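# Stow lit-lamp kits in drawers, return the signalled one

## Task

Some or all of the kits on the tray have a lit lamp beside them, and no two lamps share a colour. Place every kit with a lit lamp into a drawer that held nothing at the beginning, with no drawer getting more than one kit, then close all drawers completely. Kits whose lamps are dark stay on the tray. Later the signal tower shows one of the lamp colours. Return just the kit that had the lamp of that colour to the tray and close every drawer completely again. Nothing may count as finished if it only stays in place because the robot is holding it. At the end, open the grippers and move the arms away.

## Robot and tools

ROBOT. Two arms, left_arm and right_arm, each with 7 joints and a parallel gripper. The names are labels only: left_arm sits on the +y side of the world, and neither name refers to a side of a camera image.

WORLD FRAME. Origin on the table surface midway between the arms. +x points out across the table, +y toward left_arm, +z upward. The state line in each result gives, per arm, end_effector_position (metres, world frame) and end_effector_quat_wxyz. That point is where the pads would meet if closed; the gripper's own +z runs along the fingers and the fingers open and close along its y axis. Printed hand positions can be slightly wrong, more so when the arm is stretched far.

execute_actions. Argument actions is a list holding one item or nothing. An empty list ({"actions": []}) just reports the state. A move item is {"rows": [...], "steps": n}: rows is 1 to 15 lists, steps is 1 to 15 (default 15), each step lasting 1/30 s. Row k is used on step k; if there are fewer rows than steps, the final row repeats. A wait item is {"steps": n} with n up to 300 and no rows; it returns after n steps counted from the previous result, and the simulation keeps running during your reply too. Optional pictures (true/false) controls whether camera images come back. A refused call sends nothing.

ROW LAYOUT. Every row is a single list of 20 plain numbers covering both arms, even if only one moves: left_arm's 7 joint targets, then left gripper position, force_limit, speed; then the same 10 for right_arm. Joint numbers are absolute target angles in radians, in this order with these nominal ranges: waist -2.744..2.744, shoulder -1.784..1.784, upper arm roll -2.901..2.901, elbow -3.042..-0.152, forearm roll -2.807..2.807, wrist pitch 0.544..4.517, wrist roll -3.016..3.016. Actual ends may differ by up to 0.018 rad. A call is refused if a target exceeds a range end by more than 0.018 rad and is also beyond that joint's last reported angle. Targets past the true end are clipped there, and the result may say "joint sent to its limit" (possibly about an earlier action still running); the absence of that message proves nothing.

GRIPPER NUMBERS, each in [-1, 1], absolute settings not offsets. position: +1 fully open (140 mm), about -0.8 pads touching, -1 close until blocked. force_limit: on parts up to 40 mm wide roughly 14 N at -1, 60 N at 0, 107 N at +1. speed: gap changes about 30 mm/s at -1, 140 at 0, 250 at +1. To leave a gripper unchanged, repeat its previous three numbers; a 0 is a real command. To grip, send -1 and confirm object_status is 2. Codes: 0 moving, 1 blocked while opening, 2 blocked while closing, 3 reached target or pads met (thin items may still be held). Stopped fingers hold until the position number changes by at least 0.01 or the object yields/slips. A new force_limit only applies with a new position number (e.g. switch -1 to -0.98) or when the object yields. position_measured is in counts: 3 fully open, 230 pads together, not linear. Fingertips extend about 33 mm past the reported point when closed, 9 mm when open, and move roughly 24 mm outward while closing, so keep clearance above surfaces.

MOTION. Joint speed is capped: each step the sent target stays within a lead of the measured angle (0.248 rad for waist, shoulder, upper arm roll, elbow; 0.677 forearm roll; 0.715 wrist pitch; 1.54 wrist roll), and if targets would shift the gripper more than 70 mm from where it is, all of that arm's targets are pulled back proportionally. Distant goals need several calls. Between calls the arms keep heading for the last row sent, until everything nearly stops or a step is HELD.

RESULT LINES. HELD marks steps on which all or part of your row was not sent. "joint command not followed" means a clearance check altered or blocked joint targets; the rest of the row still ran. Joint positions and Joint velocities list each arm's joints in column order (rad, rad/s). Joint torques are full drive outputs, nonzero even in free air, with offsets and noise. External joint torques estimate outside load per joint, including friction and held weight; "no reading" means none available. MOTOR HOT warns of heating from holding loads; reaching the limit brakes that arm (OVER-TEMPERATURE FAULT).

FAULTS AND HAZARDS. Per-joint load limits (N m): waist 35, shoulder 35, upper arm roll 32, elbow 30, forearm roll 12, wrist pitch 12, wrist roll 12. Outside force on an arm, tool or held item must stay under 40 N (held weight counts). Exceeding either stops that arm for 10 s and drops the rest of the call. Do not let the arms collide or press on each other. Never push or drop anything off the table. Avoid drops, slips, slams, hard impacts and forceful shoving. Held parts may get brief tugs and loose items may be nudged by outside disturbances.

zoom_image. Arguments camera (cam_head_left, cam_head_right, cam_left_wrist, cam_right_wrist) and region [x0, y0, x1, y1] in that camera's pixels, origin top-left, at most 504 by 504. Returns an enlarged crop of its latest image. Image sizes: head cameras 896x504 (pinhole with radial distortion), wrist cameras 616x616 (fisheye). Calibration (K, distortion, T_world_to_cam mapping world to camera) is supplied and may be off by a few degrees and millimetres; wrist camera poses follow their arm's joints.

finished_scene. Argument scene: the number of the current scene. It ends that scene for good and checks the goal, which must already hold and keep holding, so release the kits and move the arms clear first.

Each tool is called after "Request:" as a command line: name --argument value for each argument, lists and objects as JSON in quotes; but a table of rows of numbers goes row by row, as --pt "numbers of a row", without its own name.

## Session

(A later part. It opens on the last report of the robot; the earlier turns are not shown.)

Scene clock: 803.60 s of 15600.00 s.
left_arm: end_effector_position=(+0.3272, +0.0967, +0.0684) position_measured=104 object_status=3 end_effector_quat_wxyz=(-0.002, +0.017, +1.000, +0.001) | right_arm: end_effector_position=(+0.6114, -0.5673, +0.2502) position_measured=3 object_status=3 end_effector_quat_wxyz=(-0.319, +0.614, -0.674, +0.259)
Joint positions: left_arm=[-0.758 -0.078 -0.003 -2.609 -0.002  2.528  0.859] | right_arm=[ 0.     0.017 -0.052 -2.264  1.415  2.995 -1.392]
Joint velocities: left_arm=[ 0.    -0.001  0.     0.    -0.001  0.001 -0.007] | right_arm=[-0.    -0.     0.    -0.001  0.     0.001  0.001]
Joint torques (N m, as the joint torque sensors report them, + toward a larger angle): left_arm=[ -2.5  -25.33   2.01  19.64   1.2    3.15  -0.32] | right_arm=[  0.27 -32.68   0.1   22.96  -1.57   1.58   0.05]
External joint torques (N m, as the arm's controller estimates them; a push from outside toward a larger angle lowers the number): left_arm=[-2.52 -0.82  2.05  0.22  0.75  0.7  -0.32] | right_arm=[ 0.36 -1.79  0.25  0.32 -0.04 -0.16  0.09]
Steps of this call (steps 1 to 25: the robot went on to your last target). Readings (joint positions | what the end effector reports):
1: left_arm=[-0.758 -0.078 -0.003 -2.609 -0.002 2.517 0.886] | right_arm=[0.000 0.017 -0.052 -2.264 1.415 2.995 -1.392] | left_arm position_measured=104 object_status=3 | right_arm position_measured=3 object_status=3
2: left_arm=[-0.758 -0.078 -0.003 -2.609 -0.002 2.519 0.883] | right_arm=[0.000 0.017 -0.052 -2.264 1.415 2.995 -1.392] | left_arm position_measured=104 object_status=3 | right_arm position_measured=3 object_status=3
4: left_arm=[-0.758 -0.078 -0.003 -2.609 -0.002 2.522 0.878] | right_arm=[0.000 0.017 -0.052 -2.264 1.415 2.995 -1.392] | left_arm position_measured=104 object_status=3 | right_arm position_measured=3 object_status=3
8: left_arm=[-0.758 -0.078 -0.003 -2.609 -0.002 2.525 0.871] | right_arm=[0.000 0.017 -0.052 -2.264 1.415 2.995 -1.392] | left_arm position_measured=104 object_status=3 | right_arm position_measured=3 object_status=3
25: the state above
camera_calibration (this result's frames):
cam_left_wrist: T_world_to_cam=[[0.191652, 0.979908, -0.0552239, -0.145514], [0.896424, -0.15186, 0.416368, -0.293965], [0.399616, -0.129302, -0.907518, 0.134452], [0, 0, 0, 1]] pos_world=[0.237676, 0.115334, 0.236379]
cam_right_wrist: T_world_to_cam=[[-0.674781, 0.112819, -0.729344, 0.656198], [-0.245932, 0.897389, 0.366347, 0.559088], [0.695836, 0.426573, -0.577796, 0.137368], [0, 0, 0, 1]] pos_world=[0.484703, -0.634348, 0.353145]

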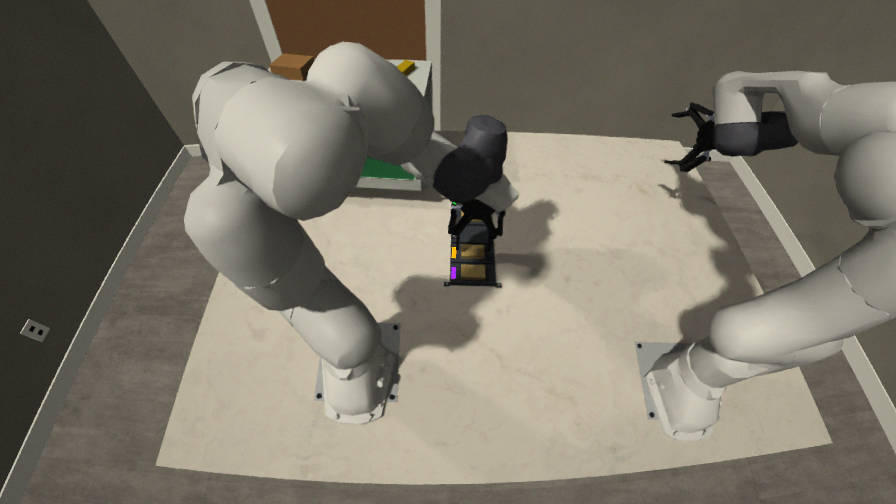

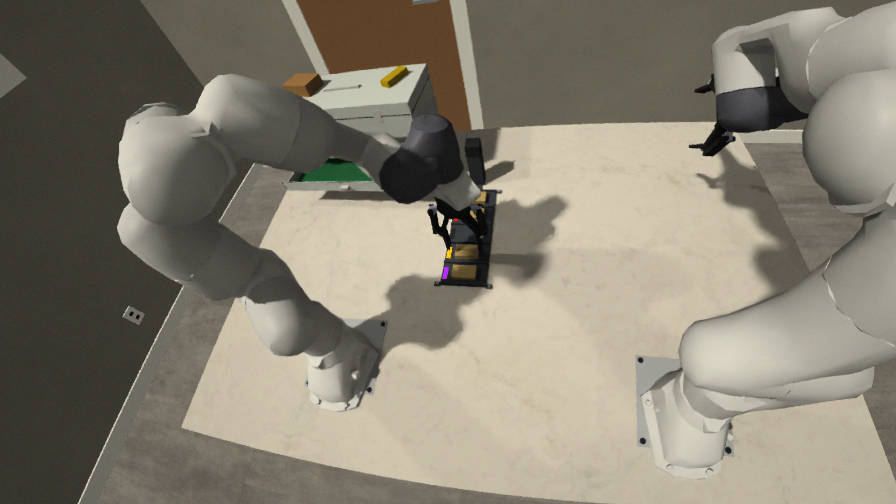

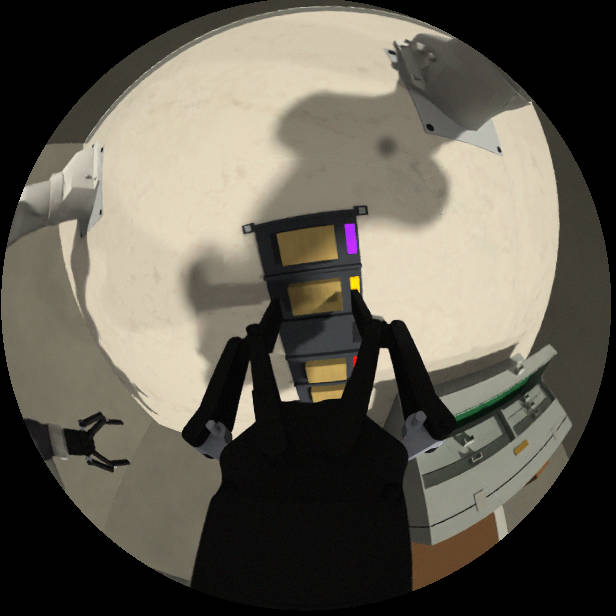

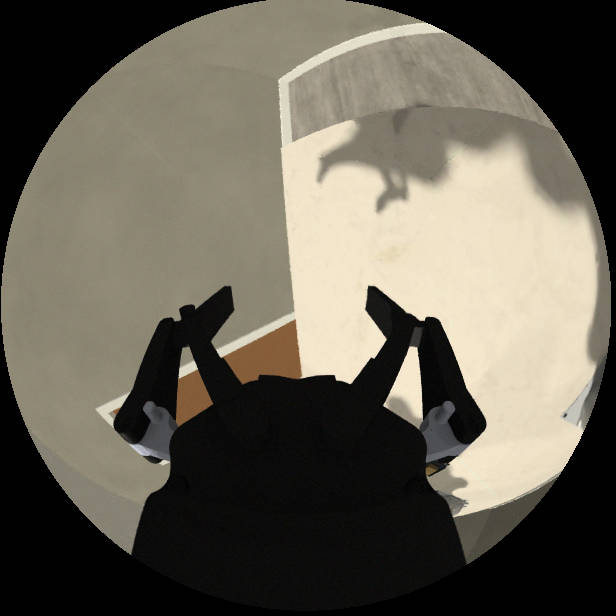

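Request:
execute_actions --actions '[{"rows":[[-0.77,-0.06,0,-2.621,0,2.57,0.843,0.2,0,0, 0.0,0.017,-0.05,-2.264,1.415,2.995,-1.392,1,0,0],[-0.77,-0.06,0,-2.621,0,2.57,0.843,0.2,0,0, 0.0,0.017,-0.05,-2.264,1.415,2.995,-1.392,1,0,0],[-0.77,-0.06,0,-2.621,0,2.57,0.843,0.2,0,0, 0.0,0.017,-0.05,-2.264,1.415,2.995,-1.392,1,0,0],[-0.77,-0.06,0,-2.621,0,2.57,0.843,0.2,0,0, 0.0,0.017,-0.05,-2.264,1.415,2.995,-1.392,1,0,0],[-0.77,-0.06,0,-2.621,0,2.57,0.843,0.2,0,0, 0.0,0.017,-0.05,-2.264,1.415,2.995,-1.392,1,0,0],[-0.77,-0.06,0,-2.621,0,2.57,0.843,0.2,0,0, 0.0,0.017,-0.05,-2.264,1.415,2.995,-1.392,1,0,0],[-0.77,-0.034,0,-2.625,0,2.6,0.843,0.2,0,0, 0.0,0.017,-0.05,-2.264,1.415,2.995,-1.392,1,0,0]],"steps":15}]' --pictures false

Request:
execute_actions --actions '[{"rows":[[-0.77,-0.01,0,-2.628,0,2.625,0.843,0.2,0,0, 0.0,0.017,-0.05,-2.264,1.415,2.995,-1.392,1,0,0],[-0.77,-0.01,0,-2.628,0,2.625,0.843,0.2,0,0, 0.0,0.017,-0.05,-2.264,1.415,2.995,-1.392,1,0,0],[-0.77,-0.01,0,-2.628,0,2.625,0.843,0.2,0,0, 0.0,0.017,-0.05,-2.264,1.415,2.995,-1.392,1,0,0],[-0.77,-0.01,0,-2.628,0,2.625,0.843,0.2,0,0, 0.0,0.017,-0.05,-2.264,1.415,2.995,-1.392,1,0,0],[-0.77,-0.01,0,-2.628,0,2.625,0.843,0.2,0,0, 0.0,0.017,-0.05,-2.264,1.415,2.995,-1.392,1,0,0],[-0.77,-0.01,0,-2.628,0,2.625,0.843,0.2,0,0, 0.0,0.017,-0.05,-2.264,1.415,2.995,-1.392,1,0,0],[-0.77,0.013,0,-2.631,0,2.648,0.843,0.2,0,0, 0.0,0.017,-0.05,-2.264,1.415,2.995,-1.392,1,0,0]],"steps":15}]' --pictures false

Request:
execute_actions --actions '[{"steps":12}]' --pictures false

Request:
execute_actions --actions '[{"rows":[[-0.77,0.013,0,-2.631,0,2.648,0.843,-1,0,-0.8, 0.0,0.017,-0.05,-2.264,1.415,2.995,-1.392,1,0,0]],"steps":15}]' --pictures false

Request:
execute_actions --actions '[{"steps":6}]' --pictures false

Scene clock: 837.63 s of 15600.00 s.
left_arm: end_effector_position=(+0.3238, +0.0952, +0.0498) position_measured=104 object_status=3 end_effector_quat_wxyz=(-0.000, +0.017, +1.000, -0.000) | right_arm: end_effector_position=(+0.6114, -0.5673, +0.2502) position_measured=3 object_status=3 end_effector_quat_wxyz=(-0.319, +0.614, -0.674, +0.259)
Joint positions: left_arm=[-0.767 -0.036 -0.002 -2.624 -0.002  2.588  0.851] | right_arm=[ 0.     0.017 -0.052 -2.264  1.415  2.995 -1.392]
Joint velocities: left_arm=[-0.001 -0.     0.001  0.     0.001  0.045 -0.006] | right_arm=[-0.001  0.001  0.     0.001  0.002 -0.    -0.002]
Joint torques (N m, as the joint torque sensors report them, + toward a larger angle): left_arm=[ -1.96 -23.93   1.29  17.54   1.21   3.13  -0.26] | right_arm=[  0.05 -32.88   0.15  23.44  -1.49   1.65   0.04]
External joint torques (N m, as the arm's controller estimates them; a push from outside toward a larger angle lowers the number): left_arm=[-1.97  1.19  1.31 -1.    0.79  0.71 -0.26] | right_arm=[ 0.   -1.98  0.16  0.74  0.05 -0.07  0.08]
Steps of this call (steps 1 to 15: the robot went on to your last target; steps 16 to 90: nothing new was sent; then 30.53 s passed at rest; steps 91 to 105: all 15 steps of this action). Readings (joint positions | what the end effector reports):
91: left_arm=[-0.760 -0.076 -0.002 -2.610 -0.002 2.535 0.857] | right_arm=[0.000 0.017 -0.052 -2.264 1.415 2.995 -1.392] | left_arm position_measured=104 object_status=3 | right_arm position_measured=3 object_status=3
92: left_arm=[-0.762 -0.072 -0.002 -2.612 -0.002 2.541 0.856] | right_arm=[0.000 0.017 -0.052 -2.264 1.415 2.995 -1.392] | left_arm position_measured=104 object_status=3 | right_arm position_measured=3 object_status=3
94: left_arm=[-0.765 -0.065 -0.002 -2.617 -0.002 2.549 0.855] | right_arm=[0.000 0.017 -0.052 -2.264 1.415 2.995 -1.392] | left_arm position_measured=104 object_status=3 | right_arm position_measured=3 object_status=3
98: left_arm=[-0.767 -0.051 -0.002 -2.620 -0.002 2.568 0.853] | right_arm=[0.000 0.017 -0.052 -2.264 1.415 2.995 -1.392] | left_arm position_measured=104 object_status=3 | right_arm position_measured=3 object_status=3
105: the state above

Scene clock: 838.13 s of 15600.00 s.
left_arm: end_effector_position=(+0.3226, +0.0963, +0.0319) position_measured=104 object_status=3 end_effector_quat_wxyz=(-0.002, +0.016, +1.000, +0.001) | right_arm: end_effector_position=(+0.6114, -0.5673, +0.2502) position_measured=3 object_status=3 end_effector_quat_wxyz=(-0.319, +0.614, -0.674, +0.259)
Joint positions: left_arm=[-0.767  0.011 -0.002 -2.63  -0.002  2.638  0.85 ] | right_arm=[ 0.     0.017 -0.052 -2.264  1.415  2.995 -1.392]
Joint velocities: left_arm=[ 0.001 -0.001  0.001 -0.001 -0.     0.036 -0.001] | right_arm=[-0.001 -0.002  0.    -0.001  0.     0.    -0.   ]
Joint torques (N m, as the joint torque sensors report them, + toward a larger angle): left_arm=[ -1.92 -24.89   1.19  17.14   1.21   3.19  -0.21] | right_arm=[  0.43 -32.73  -0.08  22.91  -1.53   1.63   0.03]
External joint torques (N m, as the arm's controller estimates them; a push from outside toward a larger angle lowers the number): left_arm=[-2.03  1.05  1.07 -0.55  0.84  0.78 -0.21] | right_arm=[ 0.44 -1.78 -0.01  0.25  0.   -0.1   0.07]
Steps of this call (steps 1 to 15: all 15 steps of this action). Readings (joint positions | what the end effector reports):
1: left_arm=[-0.767 -0.032 -0.002 -2.624 -0.002 2.595 0.851] | right_arm=[0.000 0.017 -0.052 -2.264 1.415 2.995 -1.392] | left_arm position_measured=104 object_status=3 | right_arm position_measured=3 object_status=3
2: left_arm=[-0.767 -0.026 -0.002 -2.624 -0.002 2.600 0.851] | right_arm=[0.000 0.017 -0.052 -2.264 1.415 2.995 -1.392] | left_arm position_measured=104 object_status=3 | right_arm position_measured=3 object_status=3
4: left_arm=[-0.767 -0.017 -0.002 -2.626 -0.002 2.606 0.851] | right_arm=[0.000 0.017 -0.052 -2.264 1.415 2.995 -1.392] | left_arm position_measured=104 object_status=3 | right_arm position_measured=3 object_status=3
8: left_arm=[-0.767 -0.002 -0.002 -2.627 -0.002 2.622 0.850] | right_arm=[0.000 0.017 -0.052 -2.264 1.415 2.995 -1.392] | left_arm position_measured=104 object_status=3 | right_arm position_measured=3 object_status=3
15: the state above

Scene clock: 838.53 s of 15600.00 s.
left_arm: end_effector_position=(+0.3239, +0.0951, +0.0323) position_measured=104 object_status=3 end_effector_quat_wxyz=(+0.000, +0.016, +1.000, -0.001) | right_arm: end_effector_position=(+0.6114, -0.5673, +0.2502) position_measured=3 object_status=3 end_effector_quat_wxyz=(-0.319, +0.614, -0.674, +0.259)
Joint positions: left_arm=[-0.767  0.011 -0.002 -2.63  -0.002  2.643  0.85 ] | right_arm=[ 0.     0.017 -0.052 -2.264  1.415  2.995 -1.392]
Joint velocities: left_arm=[ 0.001 -0.    -0.001  0.     0.     0.003 -0.002] | right_arm=[-0.     0.    -0.    -0.001 -0.002  0.     0.   ]
Joint torques (N m, as the joint torque sensors report them, + toward a larger angle): left_arm=[ -2.68 -24.18   1.47  16.6    1.14   3.33  -0.22] | right_arm=[  0.   -32.6   -0.11  22.78  -1.55   1.65   0.07]
External joint torques (N m, as the arm's controller estimates them; a push from outside toward a larger angle lowers the number): left_arm=[-2.68  1.78  1.46 -1.22  0.76  0.87 -0.22] | right_arm=[ 0.16 -1.78  0.1   0.18 -0.02 -0.09  0.11]
Steps of this call (steps 1 to 12: the robot went on to your last target). Readings (joint positions | what the end effector reports):
1: left_arm=[-0.767 0.011 -0.002 -2.630 -0.002 2.639 0.850] | right_arm=[0.000 0.017 -0.052 -2.264 1.415 2.995 -1.392] | left_arm position_measured=104 object_status=3 | right_arm position_measured=3 object_status=3
2: left_arm=[-0.767 0.011 -0.002 -2.630 -0.002 2.640 0.850] | right_arm=[0.000 0.017 -0.052 -2.264 1.415 2.995 -1.392] | left_arm position_measured=104 object_status=3 | right_arm position_measured=3 object_status=3
4: left_arm=[-0.767 0.011 -0.002 -2.630 -0.002 2.641 0.850] | right_arm=[0.000 0.017 -0.052 -2.264 1.415 2.995 -1.392] | left_arm position_measured=104 object_status=3 | right_arm position_measured=3 object_status=3
8: left_arm=[-0.767 0.011 -0.002 -2.630 -0.002 2.643 0.850] | right_arm=[0.000 0.017 -0.052 -2.264 1.415 2.995 -1.392] | left_arm position_measured=104 object_status=3 | right_arm position_measured=3 object_status=3
12: the state above

Scene clock: 839.03 s of 15600.00 s.
left_arm: end_effector_position=(+0.3241, +0.0949, +0.0327) position_measured=132 object_status=0 end_effector_quat_wxyz=(+0.001, +0.016, +1.000, -0.001) | right_arm: end_effector_position=(+0.6114, -0.5673, +0.2502) position_measured=3 object_status=3 end_effector_quat_wxyz=(-0.319, +0.614, -0.674, +0.259)
Joint positions: left_arm=[-0.767  0.01  -0.002 -2.63  -0.002  2.643  0.85 ] | right_arm=[ 0.     0.017 -0.052 -2.264  1.415  2.995 -1.392]
Joint velocities: left_arm=[ 0.    -0.001 -0.002 -0.001  0.001 -0.001 -0.001] | right_arm=[-0.002  0.    -0.     0.     0.    -0.    -0.   ]
Joint torques (N m, as the joint torque sensors report them, + toward a larger angle): left_arm=[ -1.91 -24.33   1.68  17.14   1.21   3.26  -0.26] | right_arm=[ -0.11 -32.84  -0.11  23.24  -1.53   1.62   0.02]
External joint torques (N m, as the arm's controller estimates them; a push from outside toward a larger angle lowers the number): left_arm=[-1.92  1.62  1.67 -0.61  0.83  0.81 -0.26] | right_arm=[-0.1  -1.94 -0.03  0.55  0.01 -0.11  0.07]
Steps of this call (steps 1 to 15: all 15 steps of this action). Readings (joint positions | what the end effector reports):
1: left_arm=[-0.767 0.011 -0.002 -2.630 -0.002 2.643 0.850] | right_arm=[0.000 0.017 -0.052 -2.264 1.415 2.995 -1.392] | left_arm position_measured=104 object_status=0 | right_arm position_measured=3 object_status=3
2: left_arm=[-0.767 0.011 -0.002 -2.630 -0.002 2.643 0.850] | right_arm=[0.000 0.017 -0.052 -2.264 1.415 2.995 -1.392] | left_arm position_measured=106 object_status=0 | right_arm position_measured=3 object_status=3
4: left_arm=[-0.767 0.011 -0.002 -2.630 -0.002 2.644 0.850] | right_arm=[0.000 0.017 -0.052 -2.264 1.415 2.995 -1.392] | left_arm position_measured=112 object_status=0 | right_arm position_measured=3 object_status=3
8: left_arm=[-0.767 0.011 -0.002 -2.630 -0.002 2.644 0.850] | right_arm=[0.000 0.017 -0.052 -2.264 1.415 2.995 -1.392] | left_arm position_measured=123 object_status=0 | right_arm position_measured=3 object_status=3
15: the state above

Scene clock: 839.23 s of 15600.00 s.
left_arm: end_effector_position=(+0.3241, +0.0949, +0.0327) position_measured=132 object_status=2 end_effector_quat_wxyz=(+0.001, +0.016, +1.000, -0.001) | right_arm: end_effector_position=(+0.6114, -0.5673, +0.2502) position_measured=3 object_status=3 end_effector_quat_wxyz=(-0.319, +0.614, -0.674, +0.259)
Joint positions: left_arm=[-0.767  0.01  -0.002 -2.63  -0.002  2.643  0.85 ] | right_arm=[ 0.     0.017 -0.052 -2.264  1.415  2.995 -1.392]
Joint velocities: left_arm=[ 0.002  0.    -0.     0.001 -0.001  0.    -0.001] | right_arm=[ 0.    -0.     0.    -0.    -0.001 -0.    -0.001]
Joint torques (N m, as the joint torque sensors report them, + toward a larger angle): left_arm=[ -1.99 -24.11   1.12  17.06   1.24   3.3   -0.24] | right_arm=[  0.13 -32.58  -0.07  22.9   -1.54   1.64   0.03]
External joint torques (N m, as the arm's controller estimates them; a push from outside toward a larger angle lowers the number): left_arm=[-2.12  1.72  0.98 -0.69  0.87  0.85 -0.24] | right_arm=[ 0.08 -1.66 -0.05  0.19  0.   -0.08  0.07]
Steps of this call (steps 1 to 6: the robot went on to your last target). Readings (joint positions | what the end effector reports):
1: left_arm=[-0.767 0.010 -0.002 -2.630 -0.002 2.643 0.850] | right_arm=[0.000 0.017 -0.052 -2.264 1.415 2.995 -1.392] | left_arm position_measured=132 object_status=0 | right_arm position_measured=3 object_status=3
2: left_arm=[-0.767 0.010 -0.002 -2.630 -0.002 2.643 0.850] | right_arm=[0.000 0.017 -0.052 -2.264 1.415 2.995 -1.392] | left_arm position_measured=132 object_status=2 | right_arm position_measured=3 object_status=3
4: left_arm=[-0.767 0.010 -0.002 -2.630 -0.002 2.643 0.850] | right_arm=[0.000 0.017 -0.052 -2.264 1.415 2.995 -1.392] | left_arm position_measured=132 object_status=2 | right_arm position_measured=3 object_status=3
6: the state above

Request:
execute_actions --actions '[{"rows":[[-0.77,-0.034,0,-2.625,0,2.59,0.843,-1,0,-0.8, 0.0,0.017,-0.05,-2.264,1.415,2.995,-1.392,1,0,0],[-0.77,-0.034,0,-2.625,0,2.59,0.843,-1,0,-0.8, 0.0,0.017,-0.05,-2.264,1.415,2.995,-1.392,1,0,0],[-0.77,-0.034,0,-2.625,0,2.59,0.843,-1,0,-0.8, 0.0,0.017,-0.05,-2.264,1.415,2.995,-1.392,1,0,0],[-0.77,-0.034,0,-2.625,0,2.59,0.843,-1,0,-0.8, 0.0,0.017,-0.05,-2.264,1.415,2.995,-1.392,1,0,0],[-0.77,-0.09,0,-2.615,0,2.52,0.843,-1,0,-0.8, 0.0,0.017,-0.05,-2.264,1.415,2.995,-1.392,1,0,0],[-0.77,-0.09,0,-2.615,0,2.52,0.843,-1,0,-0.8, 0.0,0.017,-0.05,-2.264,1.415,2.995,-1.392,1,0,0],[-0.77,-0.09,0,-2.615,0,2.52,0.843,-1,0,-0.8, 0.0,0.017,-0.05,-2.264,1.415,2.995,-1.392,1,0,0],[-0.77,-0.3425,0,-2.463,0,2.121,0.843,-1,0,-0.8, 0.0,0.017,-0.05,-2.264,1.415,2.995,-1.392,1,0,0]],"steps":15}]' --pictures false

Request:
execute_actions --actions '[{"rows":[[0.04,-0.3425,0,-2.463,0,2.121,1.68,-1,0,-0.8, 0.0,0.017,-0.05,-2.264,1.415,2.995,-1.392,1,0,0]],"steps":15}]' --pictures false

Request:
execute_actions --actions '[{"steps":10}]' --pictures false

Request:
execute_actions --actions '[{"rows":[[0.04,-0.1279,0,-2.287,0,2.305,1.68,-1,0,-0.8, 0.0,0.017,-0.05,-2.264,1.415,2.995,-1.392,1,0,0]],"steps":15}]' --pictures false

Request:
execute_actions --actions '[{"steps":20}]'

Scene clock: 868.70 s of 15600.00 s.
left_arm: end_effector_position=(+0.3524, +0.0680, +0.2166) position_measured=133 object_status=2 end_effector_quat_wxyz=(+0.045, +0.016, +0.998, -0.042) | right_arm: end_effector_position=(+0.6114, -0.5673, +0.2502) position_measured=3 object_status=3 end_effector_quat_wxyz=(-0.319, +0.614, -0.674, +0.259)
Joint positions: left_arm=[-0.767 -0.329 -0.002 -2.467 -0.002  2.26   0.85 ] | right_arm=[ 0.     0.017 -0.052 -2.264  1.415  2.995 -1.392]
Joint velocities: left_arm=[ 0.001 -0.434 -0.     0.264  0.002 -0.742 -0.   ] | right_arm=[ 0.001  0.001  0.001 -0.    -0.001 -0.    -0.   ]
Joint torques (N m, as the joint torque sensors report them, + toward a larger angle): left_arm=[-1.71 -5.9   0.85 13.4   1.46  0.36 -0.29] | right_arm=[  0.04 -32.52   0.06  22.98  -1.55   1.61   0.03]
External joint torques (N m, as the arm's controller estimates them; a push from outside toward a larger angle lowers the number): left_arm=[-1.75 -1.65  1.09  1.03  0.88 -0.68 -0.28] | right_arm=[-0.01 -1.59  0.06  0.3  -0.01 -0.11  0.07]
Steps of this call (steps 1 to 15: the robot went on to your last target; steps 16 to 90: nothing new was sent; then 25.97 s passed at rest; steps 91 to 105: all 15 steps of this action). Readings (joint positions | what the end effector reports):
91: left_arm=[-0.767 0.004 -0.002 -2.631 -0.002 2.634 0.850] | right_arm=[0.000 0.017 -0.052 -2.264 1.415 2.995 -1.392] | left_arm position_measured=132 object_status=2 | right_arm position_measured=3 object_status=3
92: left_arm=[-0.767 -0.007 -0.002 -2.631 -0.002 2.626 0.850] | right_arm=[0.000 0.017 -0.052 -2.264 1.415 2.995 -1.392] | left_arm position_measured=133 object_status=2 | right_arm position_measured=3 object_status=3
94: left_arm=[-0.767 -0.023 -0.002 -2.628 -0.002 2.616 0.850] | right_arm=[0.000 0.017 -0.052 -2.264 1.415 2.995 -1.392] | left_arm position_measured=133 object_status=2 | right_arm position_measured=3 object_status=3
98: left_arm=[-0.767 -0.090 -0.002 -2.609 -0.002 2.529 0.850] | right_arm=[0.000 0.017 -0.052 -2.264 1.415 2.995 -1.392] | left_arm position_measured=133 object_status=2 | right_arm position_measured=3 object_status=3
105: the state above

Scene clock: 869.20 s of 15600.00 s.
left_arm: end_effector_position=(+0.4495, +0.3525, +0.2135) position_measured=133 object_status=2 end_effector_quat_wxyz=(+0.017, -0.065, +0.998, -0.003) | right_arm: end_effector_position=(+0.6114, -0.5673, +0.2502) position_measured=3 object_status=3 end_effector_quat_wxyz=(-0.319, +0.614, -0.674, +0.259)
Joint positions: left_arm=[-0.097 -0.342 -0.002 -2.46  -0.002  2.152  1.357] | right_arm=[ 0.     0.017 -0.052 -2.264  1.415  2.995 -1.392]
Joint velocities: left_arm=[ 1.376  0.001  0.087 -0.005  0.004 -0.124  0.845] | right_arm=[-0.001  0.001  0.002 -0.    -0.001 -0.001 -0.001]
Joint torques (N m, as the joint torque sensors report them, + toward a larger angle): left_arm=[ -3.43 -18.94  -3.55  21.54   1.36   1.86   0.72] | right_arm=[ -0.07 -32.42   0.13  22.98  -1.53   1.68  -0.01]
External joint torques (N m, as the arm's controller estimates them; a push from outside toward a larger angle lowers the number): left_arm=[ 2.07  1.    0.61 -1.22  0.76 -0.46  0.73] | right_arm=[-0.08 -1.5   0.17  0.32  0.   -0.05  0.04]
Steps of this call (steps 1 to 15: all 15 steps of this action). Readings (joint positions | what the end effector reports):
1: left_arm=[-0.739 -0.338 -0.014 -2.461 -0.002 2.247 0.895] | right_arm=[0.000 0.017 -0.052 -2.264 1.415 2.995 -1.392] | left_arm position_measured=133 object_status=2 | right_arm position_measured=3 object_status=3
2: left_arm=[-0.701 -0.341 -0.016 -2.459 -0.002 2.237 0.939] | right_arm=[0.000 0.017 -0.052 -2.264 1.415 2.995 -1.392] | left_arm position_measured=133 object_status=2 | right_arm position_measured=3 object_status=3
4: left_arm=[-0.616 -0.342 -0.013 -2.459 -0.002 2.217 1.020] | right_arm=[0.000 0.017 -0.052 -2.264 1.415 2.995 -1.392] | left_arm position_measured=133 object_status=2 | right_arm position_measured=3 object_status=3
8: left_arm=[-0.435 -0.342 -0.007 -2.460 -0.002 2.185 1.162] | right_arm=[0.000 0.017 -0.052 -2.264 1.415 2.995 -1.392] | left_arm position_measured=133 object_status=2 | right_arm position_measured=3 object_status=3
15: the state above

Scene clock: 869.53 s of 15600.00 s.
left_arm: end_effector_position=(+0.4418, +0.4138, +0.2101) position_measured=133 object_status=2 end_effector_quat_wxyz=(+0.004, -0.030, +1.000, -0.001) | right_arm: end_effector_position=(+0.6114, -0.5673, +0.2502) position_measured=3 object_status=3 end_effector_quat_wxyz=(-0.319, +0.614, -0.674, +0.259)
Joint positions: left_arm=[ 0.037 -0.342  0.004 -2.463 -0.002  2.128  1.567] | right_arm=[ 0.     0.017 -0.052 -2.264  1.415  2.995 -1.392]
Joint velocities: left_arm=[ 0.002  0.001 -0.023 -0.001 -0.    -0.023  0.351] | right_arm=[ 0.003  0.001  0.002  0.    -0.001  0.    -0.001]
Joint torques (N m, as the joint torque sensors report them, + toward a larger angle): left_arm=[  1.35 -19.26  -0.99  23.04   1.43   2.1    0.58] | right_arm=[  0.31 -32.3   -0.09  23.14  -1.53   1.63   0.02]
External joint torques (N m, as the arm's controller estimates them; a push from outside toward a larger angle lowers the number): left_arm=[ 1.17 -0.01 -0.92 -0.48  0.73 -0.33  0.58] | right_arm=[ 0.17 -1.38 -0.17  0.45  0.02 -0.08  0.06]
Steps of this call (steps 1 to 10: the robot went on to your last target). Readings (joint positions | what the end effector reports):
1: left_arm=[-0.052 -0.342 -0.001 -2.461 -0.002 2.148 1.390] | right_arm=[0.000 0.017 -0.052 -2.264 1.415 2.995 -1.392] | left_arm position_measured=133 object_status=2 | right_arm position_measured=3 object_status=3
2: left_arm=[-0.017 -0.342 0.004 -2.461 -0.002 2.144 1.419] | right_arm=[0.000 0.017 -0.052 -2.264 1.415 2.995 -1.392] | left_arm position_measured=133 object_status=2 | right_arm position_measured=3 object_status=3
4: left_arm=[0.022 -0.342 0.009 -2.462 -0.002 2.137 1.469] | right_arm=[0.000 0.017 -0.052 -2.264 1.415 2.995 -1.392] | left_arm position_measured=133 object_status=2 | right_arm position_measured=3 object_status=3
8: left_arm=[0.037 -0.342 0.006 -2.463 -0.002 2.130 1.542] | right_arm=[0.000 0.017 -0.052 -2.264 1.415 2.995 -1.392] | left_arm position_measured=133 object_status=2 | right_arm position_measured=3 object_status=3
10: the state above

Scene clock: 870.03 s of 15600.00 s.
left_arm: end_effector_position=(+0.5433, +0.4189, +0.2071) position_measured=133 object_status=2 end_effector_quat_wxyz=(+0.064, +0.013, +0.998, +0.003) | right_arm: end_effector_position=(+0.6114, -0.5673, +0.2502) position_measured=3 object_status=3 end_effector_quat_wxyz=(-0.319, +0.614, -0.674, +0.259)
Joint positions: left_arm=[ 0.037 -0.129  0.002 -2.29  -0.002  2.289  1.651] | right_arm=[ 0.     0.017 -0.052 -2.264  1.415  2.995 -1.392]
Joint velocities: left_arm=[-0.     0.001  0.001  0.007  0.001  0.063  0.074] | right_arm=[-0.    -0.    -0.     0.002  0.001 -0.001  0.001]
Joint torques (N m, as the joint torque sensors report them, + toward a larger angle): left_arm=[  1.29 -26.06  -1.02  24.14   1.39   3.61   0.52] | right_arm=[  0.04 -32.82  -0.29  23.37  -1.54   1.66   0.02]
External joint torques (N m, as the arm's controller estimates them; a push from outside toward a larger angle lowers the number): left_arm=[ 1.27  0.31 -0.92  1.01  0.71  0.99  0.53] | right_arm=[ 0.08 -1.8  -0.19  0.59  0.   -0.08  0.06]
Steps of this call (steps 1 to 15: all 15 steps of this action). Readings (joint positions | what the end effector reports):
1: left_arm=[0.037 -0.314 0.004 -2.436 -0.002 2.138 1.575] | right_arm=[0.000 0.017 -0.052 -2.264 1.415 2.995 -1.392] | left_arm position_measured=133 object_status=2 | right_arm position_measured=3 object_status=3
2: left_arm=[0.037 -0.272 0.004 -2.398 -0.002 2.160 1.582] | right_arm=[0.000 0.017 -0.052 -2.264 1.415 2.995 -1.392] | left_arm position_measured=133 object_status=2 | right_arm position_measured=3 object_status=3
4: left_arm=[0.037 -0.194 0.003 -2.338 -0.002 2.205 1.599] | right_arm=[0.000 0.017 -0.052 -2.264 1.415 2.995 -1.392] | left_arm position_measured=133 object_status=2 | right_arm position_measured=3 object_status=3
8: left_arm=[0.037 -0.135 0.002 -2.300 -0.002 2.258 1.625] | right_arm=[0.000 0.017 -0.052 -2.264 1.415 2.995 -1.392] | left_arm position_measured=133 object_status=2 | right_arm position_measured=3 object_status=3
15: the state above

Scene clock: 870.70 s of 15600.00 s.
left_arm: end_effector_position=(+0.5464, +0.4191, +0.2085) position_measured=133 object_status=2 end_effector_quat_wxyz=(+0.069, +0.023, +0.997, +0.004) | right_arm: end_effector_position=(+0.6114, -0.5673, +0.2502) position_measured=3 object_status=3 end_effector_quat_wxyz=(-0.319, +0.614, -0.674, +0.259)
Joint positions: left_arm=[ 0.037 -0.129  0.002 -2.29  -0.002  2.299  1.671] | right_arm=[ 0.     0.017 -0.052 -2.264  1.415  2.995 -1.392]
Joint velocities: left_arm=[ 0.001 -0.001 -0.001  0.002 -0.001  0.002  0.008] | right_arm=[ 0.     0.001 -0.001 -0.    -0.001  0.    -0.001]
Joint torques (N m, as the joint torque sensors report them, + toward a larger angle): left_arm=[  1.   -26.53  -1.21  24.69   1.37   3.76   0.64] | right_arm=[  0.08 -32.83   0.07  23.15  -1.51   1.65   0.05]
External joint torques (N m, as the arm's controller estimates them; a push from outside toward a larger angle lowers the number): left_arm=[ 1.01  0.32 -1.07  1.13  0.68  1.03  0.64] | right_arm=[ 0.21 -1.94  0.26  0.45  0.03 -0.09  0.09]
Steps of this call (steps 1 to 20: the robot went on to your last target). Readings (joint positions | what the end effector reports):
1: left_arm=[0.037 -0.129 0.002 -2.290 -0.002 2.291 1.653] | right_arm=[0.000 0.017 -0.052 -2.264 1.415 2.995 -1.392] | left_arm position_measured=133 object_status=2 | right_arm position_measured=3 object_status=3
2: left_arm=[0.037 -0.129 0.002 -2.290 -0.002 2.293 1.655] | right_arm=[0.000 0.017 -0.052 -2.264 1.415 2.995 -1.392] | left_arm position_measured=133 object_status=2 | right_arm position_measured=3 object_status=3
4: left_arm=[0.037 -0.129 0.002 -2.290 -0.002 2.295 1.659] | right_arm=[0.000 0.017 -0.052 -2.264 1.415 2.995 -1.392] | left_arm position_measured=133 object_status=2 | right_arm position_measured=3 object_status=3
8: left_arm=[0.037 -0.129 0.002 -2.290 -0.002 2.297 1.664] | right_arm=[0.000 0.017 -0.052 -2.264 1.415 2.995 -1.392] | left_arm position_measured=133 object_status=2 | right_arm position_measured=3 object_status=3
20: the state above
camera_calibration (this result's frames):
cam_left_wrist: T_world_to_cam=[[0.208591, 0.97776, -0.0218, -0.510981], [0.827148, -0.164479, 0.537375, -0.481972], [0.521838, -0.130124, -0.843061, 0.135747], [0, 0, 0, 1]] pos_world=[0.43441, 0.438006, 0.362303]
cam_right_wrist: T_world_to_cam=[[-0.674781, 0.112819, -0.729343, 0.656199], [-0.245932, 0.897389, 0.366347, 0.559088], [0.695836, 0.426573, -0.577796, 0.137368], [0, 0, 0, 1]] pos_world=[0.484703, -0.634349, 0.353145]

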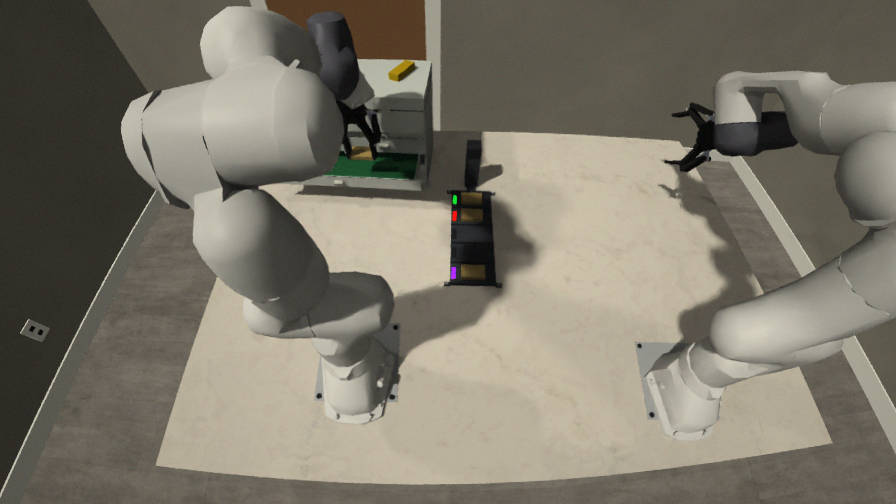

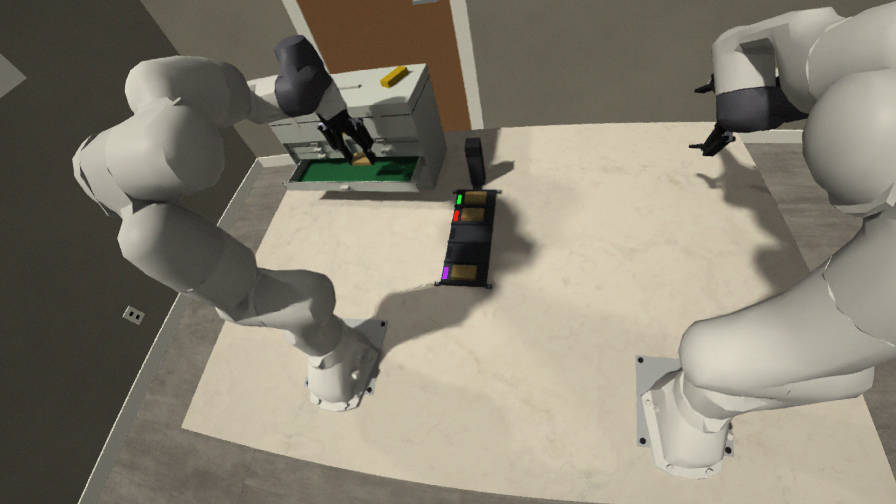

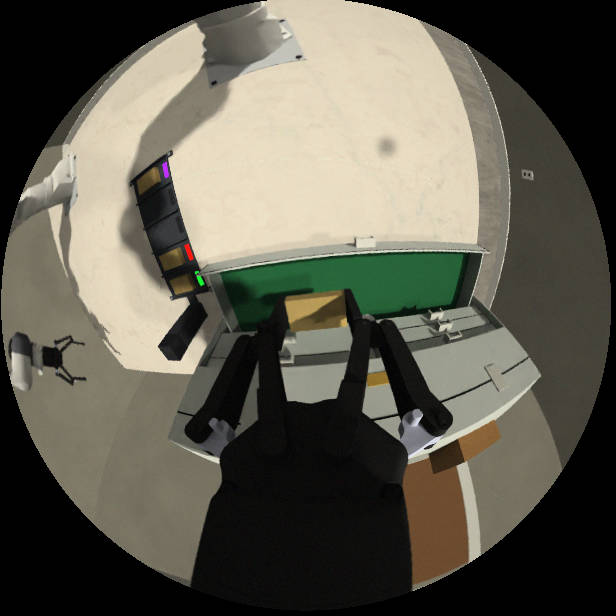

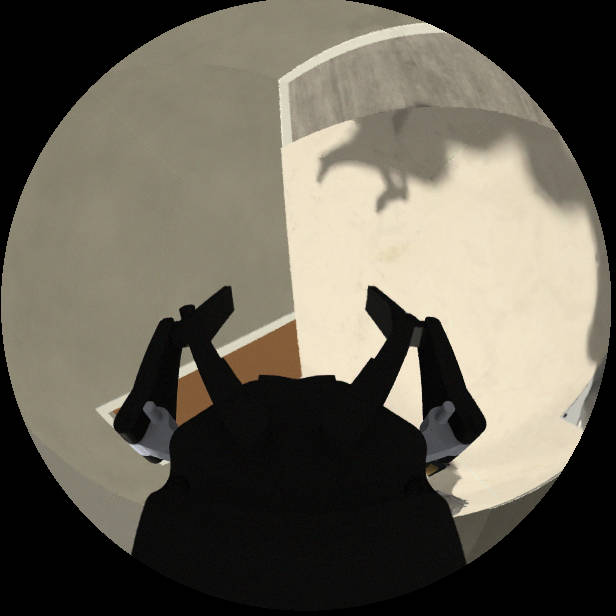

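Empty. Descend to ~0.135, then step.

Request:
execute_actions --actions '[{"rows":[[0.04,-0.095,0,-2.318,0,2.39,1.68,-1,0,-0.8, 0.0,0.017,-0.05,-2.264,1.415,2.995,-1.392,1,0,0],[0.04,-0.095,0,-2.318,0,2.39,1.68,-1,0,-0.8, 0.0,0.017,-0.05,-2.264,1.415,2.995,-1.392,1,0,0],[0.04,-0.095,0,-2.318,0,2.39,1.68,-1,0,-0.8, 0.0,0.017,-0.05,-2.264,1.415,2.995,-1.392,1,0,0],[0.04,-0.095,0,-2.318,0,2.39,1.68,-1,0,-0.8, 0.0,0.017,-0.05,-2.264,1.415,2.995,-1.392,1,0,0],[0.04,-0.095,0,-2.318,0,2.39,1.68,-1,0,-0.8, 0.0,0.017,-0.05,-2.264,1.415,2.995,-1.392,1,0,0],[0.04,-0.06,0,-2.35,0,2.455,1.68,-1,0,-0.8, 0.0,0.017,-0.05,-2.264,1.415,2.995,-1.392,1,0,0],[0.04,-0.06,0,-2.35,0,2.455,1.68,-1,0,-0.8, 0.0,0.017,-0.05,-2.264,1.415,2.995,-1.392,1,0,0],[0.04,-0.06,0,-2.35,0,2.455,1.68,-1,0,-0.8, 0.0,0.017,-0.05,-2.264,1.415,2.995,-1.392,1,0,0],[0.04,-0.06,0,-2.35,0,2.455,1.68,-1,0,-0.8, 0.0,0.017,-0.05,-2.264,1.415,2.995,-1.392,1,0,0],[0.04,-0.06,0,-2.35,0,2.455,1.68,-1,0,-0.8, 0.0,0.017,-0.05,-2.264,1.415,2.995,-1.392,1,0,0],[0.04,-0.022,0,-2.371,0,2.497,1.68,-1,0,-0.8, 0.0,0.017,-0.05,-2.264,1.415,2.995,-1.392,1,0,0]],"steps":15}]' --pictures false

Request:
execute_actions --actions '[{"steps":15}]' --pictures false

Request:
execute_actions --actions '[{"rows":[[0.04,-0.014,0,-2.375,0,2.509,1.68,-1,0,-0.8, 0.0,0.017,-0.05,-2.264,1.415,2.995,-1.392,1,0,0]],"steps":12}]' --pictures false

Request:
execute_actions --actions '[{"rows":[[0.04,-0.007,0,-2.379,0,2.52,1.68,-1,0,-0.8, 0.0,0.017,-0.05,-2.264,1.415,2.995,-1.392,1,0,0]],"steps":12}]' --pictures false

Request:
execute_actions --actions '[{"rows":[[0.04,0.0,0,-2.382,0,2.53,1.68,-1,0,-0.8, 0.0,0.017,-0.05,-2.264,1.415,2.995,-1.392,1,0,0]],"steps":12}]' --pictures false

Scene clock: 902.93 s of 15600.00 s.
left_arm: end_effector_position=(+0.5404, +0.4189, +0.1353) position_measured=133 object_status=2 end_effector_quat_wxyz=(+0.058, +0.024, +0.998, +0.004) | right_arm: end_effector_position=(+0.6114, -0.5673, +0.2502) position_measured=3 object_status=3 end_effector_quat_wxyz=(-0.319, +0.614, -0.674, +0.259)
Joint positions: left_arm=[ 0.037 -0.025  0.002 -2.37  -0.002  2.461  1.673] | right_arm=[ 0.     0.017 -0.052 -2.264  1.415  2.995 -1.392]
Joint velocities: left_arm=[-0.     0.111 -0.    -0.076 -0.     0.16   0.001] | right_arm=[ 0.     0.001  0.    -0.001  0.     0.001  0.   ]
Joint torques (N m, as the joint torque sensors report them, + toward a larger angle): left_arm=[  0.97 -32.56  -1.66  24.34   1.24   4.27   0.43] | right_arm=[  0.53 -32.61   0.07  23.1   -1.54   1.66   0.02]
External joint torques (N m, as the arm's controller estimates them; a push from outside toward a larger angle lowers the number): left_arm=[ 1.05  0.64 -1.56 -0.55  0.62  1.11  0.43] | right_arm=[ 0.5  -1.75  0.1   0.46 -0.01 -0.06  0.07]
Steps of this call (steps 1 to 15: the robot went on to your last target; steps 16 to 90: nothing new was sent; then 28.73 s passed at rest; steps 91 to 105: all 15 steps of this action). Readings (joint positions | what the end effector reports):
91: left_arm=[0.037 -0.125 0.002 -2.293 -0.002 2.315 1.673] | right_arm=[0.000 0.017 -0.052 -2.264 1.415 2.995 -1.392] | left_arm position_measured=133 object_status=2 | right_arm position_measured=3 object_status=3
92: left_arm=[0.037 -0.118 0.002 -2.299 -0.002 2.328 1.673] | right_arm=[0.000 0.017 -0.052 -2.264 1.415 2.995 -1.392] | left_arm position_measured=133 object_status=2 | right_arm position_measured=3 object_status=3
94: left_arm=[0.037 -0.104 0.002 -2.311 -0.002 2.346 1.673] | right_arm=[0.000 0.017 -0.052 -2.264 1.415 2.995 -1.392] | left_arm position_measured=133 object_status=2 | right_arm position_measured=3 object_status=3
98: left_arm=[0.037 -0.074 0.002 -2.337 -0.002 2.396 1.673] | right_arm=[0.000 0.017 -0.052 -2.264 1.415 2.995 -1.392] | left_arm position_measured=133 object_status=2 | right_arm position_measured=3 object_status=3
105: the state above

Scene clock: 903.43 s of 15600.00 s.
left_arm: end_effector_position=(+0.5469, +0.4193, +0.1356) position_measured=133 object_status=2 end_effector_quat_wxyz=(+0.069, +0.024, +0.997, +0.005) | right_arm: end_effector_position=(+0.6114, -0.5673, +0.2502) position_measured=3 object_status=3 end_effector_quat_wxyz=(-0.319, +0.614, -0.674, +0.259)
Joint positions: left_arm=[ 0.037 -0.021  0.002 -2.373 -0.002  2.49   1.673] | right_arm=[ 0.     0.017 -0.052 -2.264  1.415  2.995 -1.392]
Joint velocities: left_arm=[ 0.003  0.    -0.    -0.    -0.     0.009 -0.001] | right_arm=[ 0.001 -0.001  0.     0.001  0.    -0.     0.001]
Joint torques (N m, as the joint torque sensors report them, + toward a larger angle): left_arm=[  1.23 -29.78  -1.21  23.54   1.28   3.74   0.46] | right_arm=[  0.22 -32.66   0.1   23.21  -1.51   1.64   0.07]
External joint torques (N m, as the arm's controller estimates them; a push from outside toward a larger angle lowers the number): left_arm=[ 1.08 -0.79 -1.34  1.65  0.7   1.01  0.47] | right_arm=[ 0.17 -1.71  0.11  0.5   0.03 -0.08  0.11]
Steps of this call (steps 1 to 15: the robot went on to your last target). Readings (joint positions | what the end effector reports):
1: left_arm=[0.037 -0.022 0.002 -2.372 -0.002 2.466 1.673] | right_arm=[0.000 0.017 -0.052 -2.264 1.415 2.995 -1.392] | left_arm position_measured=133 object_status=2 | right_arm position_measured=3 object_status=3
2: left_arm=[0.037 -0.021 0.002 -2.372 -0.002 2.470 1.673] | right_arm=[0.000 0.017 -0.052 -2.264 1.415 2.995 -1.392] | left_arm position_measured=133 object_status=2 | right_arm position_measured=3 object_status=3
4: left_arm=[0.037 -0.021 0.002 -2.373 -0.002 2.477 1.673] | right_arm=[0.000 0.017 -0.052 -2.264 1.415 2.995 -1.392] | left_arm position_measured=133 object_status=2 | right_arm position_measured=3 object_status=3
8: left_arm=[0.037 -0.021 0.002 -2.373 -0.002 2.485 1.673] | right_arm=[0.000 0.017 -0.052 -2.264 1.415 2.995 -1.392] | left_arm position_measured=133 object_status=2 | right_arm position_measured=3 object_status=3
15: the state above

Scene clock: 903.83 s of 15600.00 s.
left_arm: end_effector_position=(+0.5481, +0.4193, +0.1328) position_measured=133 object_status=2 end_effector_quat_wxyz=(+0.071, +0.024, +0.997, +0.005) | right_arm: end_effector_position=(+0.6114, -0.5673, +0.2502) position_measured=3 object_status=3 end_effector_quat_wxyz=(-0.319, +0.614, -0.674, +0.259)
Joint positions: left_arm=[ 0.037 -0.015  0.002 -2.375 -0.002  2.502  1.673] | right_arm=[ 0.     0.017 -0.052 -2.264  1.415  2.995 -1.392]
Joint velocities: left_arm=[-0.001 -0.001 -0.001  0.    -0.     0.009  0.001] | right_arm=[-0.    -0.     0.001 -0.     0.001 -0.     0.001]
Joint torques (N m, as the joint torque sensors report them, + toward a larger angle): left_arm=[  0.79 -28.89  -1.48  21.41   1.29   3.74   0.4 ] | right_arm=[  0.16 -32.97  -0.02  23.57  -1.54   1.63   0.03]
External joint torques (N m, as the arm's controller estimates them; a push from outside toward a larger angle lowers the number): left_arm=[ 0.94  0.33 -1.31 -0.47  0.7   0.99  0.4 ] | right_arm=[ 0.1  -1.95 -0.02  0.83  0.   -0.09  0.07]
Steps of this call (steps 1 to 12: all 12 steps of this action). Readings (joint positions | what the end effector reports):
1: left_arm=[0.037 -0.020 0.002 -2.373 -0.002 2.492 1.673] | right_arm=[0.000 0.017 -0.052 -2.264 1.415 2.995 -1.392] | left_arm position_measured=133 object_status=2 | right_arm position_measured=3 object_status=3
2: left_arm=[0.037 -0.019 0.002 -2.373 -0.002 2.494 1.673] | right_arm=[0.000 0.017 -0.052 -2.264 1.415 2.995 -1.392] | left_arm position_measured=133 object_status=2 | right_arm position_measured=3 object_status=3
4: left_arm=[0.037 -0.016 0.002 -2.374 -0.002 2.497 1.673] | right_arm=[0.000 0.017 -0.052 -2.264 1.415 2.995 -1.392] | left_arm position_measured=133 object_status=2 | right_arm position_measured=3 object_status=3
8: left_arm=[0.037 -0.015 0.002 -2.375 -0.002 2.500 1.673] | right_arm=[0.000 0.017 -0.052 -2.264 1.415 2.995 -1.392] | left_arm position_measured=133 object_status=2 | right_arm position_measured=3 object_status=3
12: the state above

Scene clock: 904.23 s of 15600.00 s.
left_arm: end_effector_position=(+0.5490, +0.4194, +0.1299) position_measured=133 object_status=2 end_effector_quat_wxyz=(+0.072, +0.024, +0.997, +0.005) | right_arm: end_effector_position=(+0.6114, -0.5673, +0.2502) position_measured=3 object_status=3 end_effector_quat_wxyz=(-0.319, +0.614, -0.674, +0.259)
Joint positions: left_arm=[ 0.037 -0.009  0.002 -2.378 -0.002  2.514  1.673] | right_arm=[ 0.     0.017 -0.052 -2.264  1.415  2.995 -1.392]
Joint velocities: left_arm=[ 0.    -0.     0.001 -0.001  0.     0.005 -0.001] | right_arm=[-0.001 -0.001 -0.     0.    -0.     0.    -0.001]
Joint torques (N m, as the joint torque sensors report them, + toward a larger angle): left_arm=[  0.57 -27.51  -0.67  19.67   1.3    3.78   0.41] | right_arm=[  0.16 -32.61   0.27  23.52  -1.55   1.65   0.02]
External joint torques (N m, as the arm's controller estimates them; a push from outside toward a larger angle lowers the number): left_arm=[ 0.51  1.73 -0.73 -2.05  0.73  1.04  0.42] | right_arm=[ 0.11 -1.7   0.28  0.83 -0.01 -0.08  0.06]
Steps of this call (steps 1 to 12: all 12 steps of this action). Readings (joint positions | what the end effector reports):
1: left_arm=[0.037 -0.014 0.002 -2.375 -0.002 2.504 1.673] | right_arm=[0.000 0.017 -0.052 -2.264 1.415 2.995 -1.392] | left_arm position_measured=133 object_status=2 | right_arm position_measured=3 object_status=3
2: left_arm=[0.037 -0.012 0.002 -2.376 -0.002 2.506 1.673] | right_arm=[0.000 0.017 -0.052 -2.264 1.415 2.995 -1.392] | left_arm position_measured=133 object_status=2 | right_arm position_measured=3 object_status=3
4: left_arm=[0.037 -0.009 0.002 -2.378 -0.002 2.509 1.673] | right_arm=[0.000 0.017 -0.052 -2.264 1.415 2.995 -1.392] | left_arm position_measured=133 object_status=2 | right_arm position_measured=3 object_status=3
8: left_arm=[0.037 -0.009 0.002 -2.378 -0.002 2.512 1.673] | right_arm=[0.000 0.017 -0.052 -2.264 1.415 2.995 -1.392] | left_arm position_measured=133 object_status=2 | right_arm position_measured=3 object_status=3
12: the state above

Scene clock: 904.63 s of 15600.00 s.
left_arm: end_effector_position=(+0.5511, +0.4195, +0.1290) position_measured=133 object_status=2 end_effector_quat_wxyz=(+0.075, +0.024, +0.997, +0.005) | right_arm: end_effector_position=(+0.6114, -0.5673, +0.2502) position_measured=3 object_status=3 end_effector_quat_wxyz=(-0.319, +0.614, -0.674, +0.259)
Joint positions: left_arm=[ 0.037 -0.005  0.002 -2.379 -0.002  2.524  1.673] | right_arm=[ 0.     0.017 -0.052 -2.264  1.415  2.995 -1.392]
Joint velocities: left_arm=[-0.     0.002  0.    -0.    -0.001  0.007 -0.001] | right_arm=[ 0.  0.  0. -0. -0.  0.  0.]
Joint torques (N m, as the joint torque sensors report them, + toward a larger angle): left_arm=[  1.13 -25.75  -0.6   19.86   1.26   3.67   0.45] | right_arm=[  0.16 -32.93   0.08  23.07  -1.5    1.6    0.02]
External joint torques (N m, as the arm's controller estimates them; a push from outside toward a larger angle lowers the number): left_arm=[ 1.09  3.51 -0.64 -1.75  0.69  0.93  0.45] | right_arm=[ 0.08 -1.98  0.07  0.35  0.04 -0.12  0.06]
Steps of this call (steps 1 to 12: all 12 steps of this action). Readings (joint positions | what the end effector reports):
1: left_arm=[0.037 -0.008 0.002 -2.378 -0.002 2.516 1.673] | right_arm=[0.000 0.017 -0.052 -2.264 1.415 2.995 -1.392] | left_arm position_measured=133 object_status=2 | right_arm position_measured=3 object_status=3
2: left_arm=[0.037 -0.007 0.002 -2.378 -0.002 2.518 1.673] | right_arm=[0.000 0.017 -0.052 -2.264 1.415 2.995 -1.392] | left_arm position_measured=133 object_status=2 | right_arm position_measured=3 object_status=3
4: left_arm=[0.037 -0.006 0.002 -2.378 -0.002 2.520 1.673] | right_arm=[0.000 0.017 -0.052 -2.264 1.415 2.995 -1.392] | left_arm position_measured=133 object_status=2 | right_arm position_measured=3 object_status=3
8: left_arm=[0.037 -0.005 0.002 -2.379 -0.002 2.523 1.673] | right_arm=[0.000 0.017 -0.052 -2.264 1.415 2.995 -1.392] | left_arm position_measured=133 object_status=2 | right_arm position_measured=3 object_status=3
12: the state above


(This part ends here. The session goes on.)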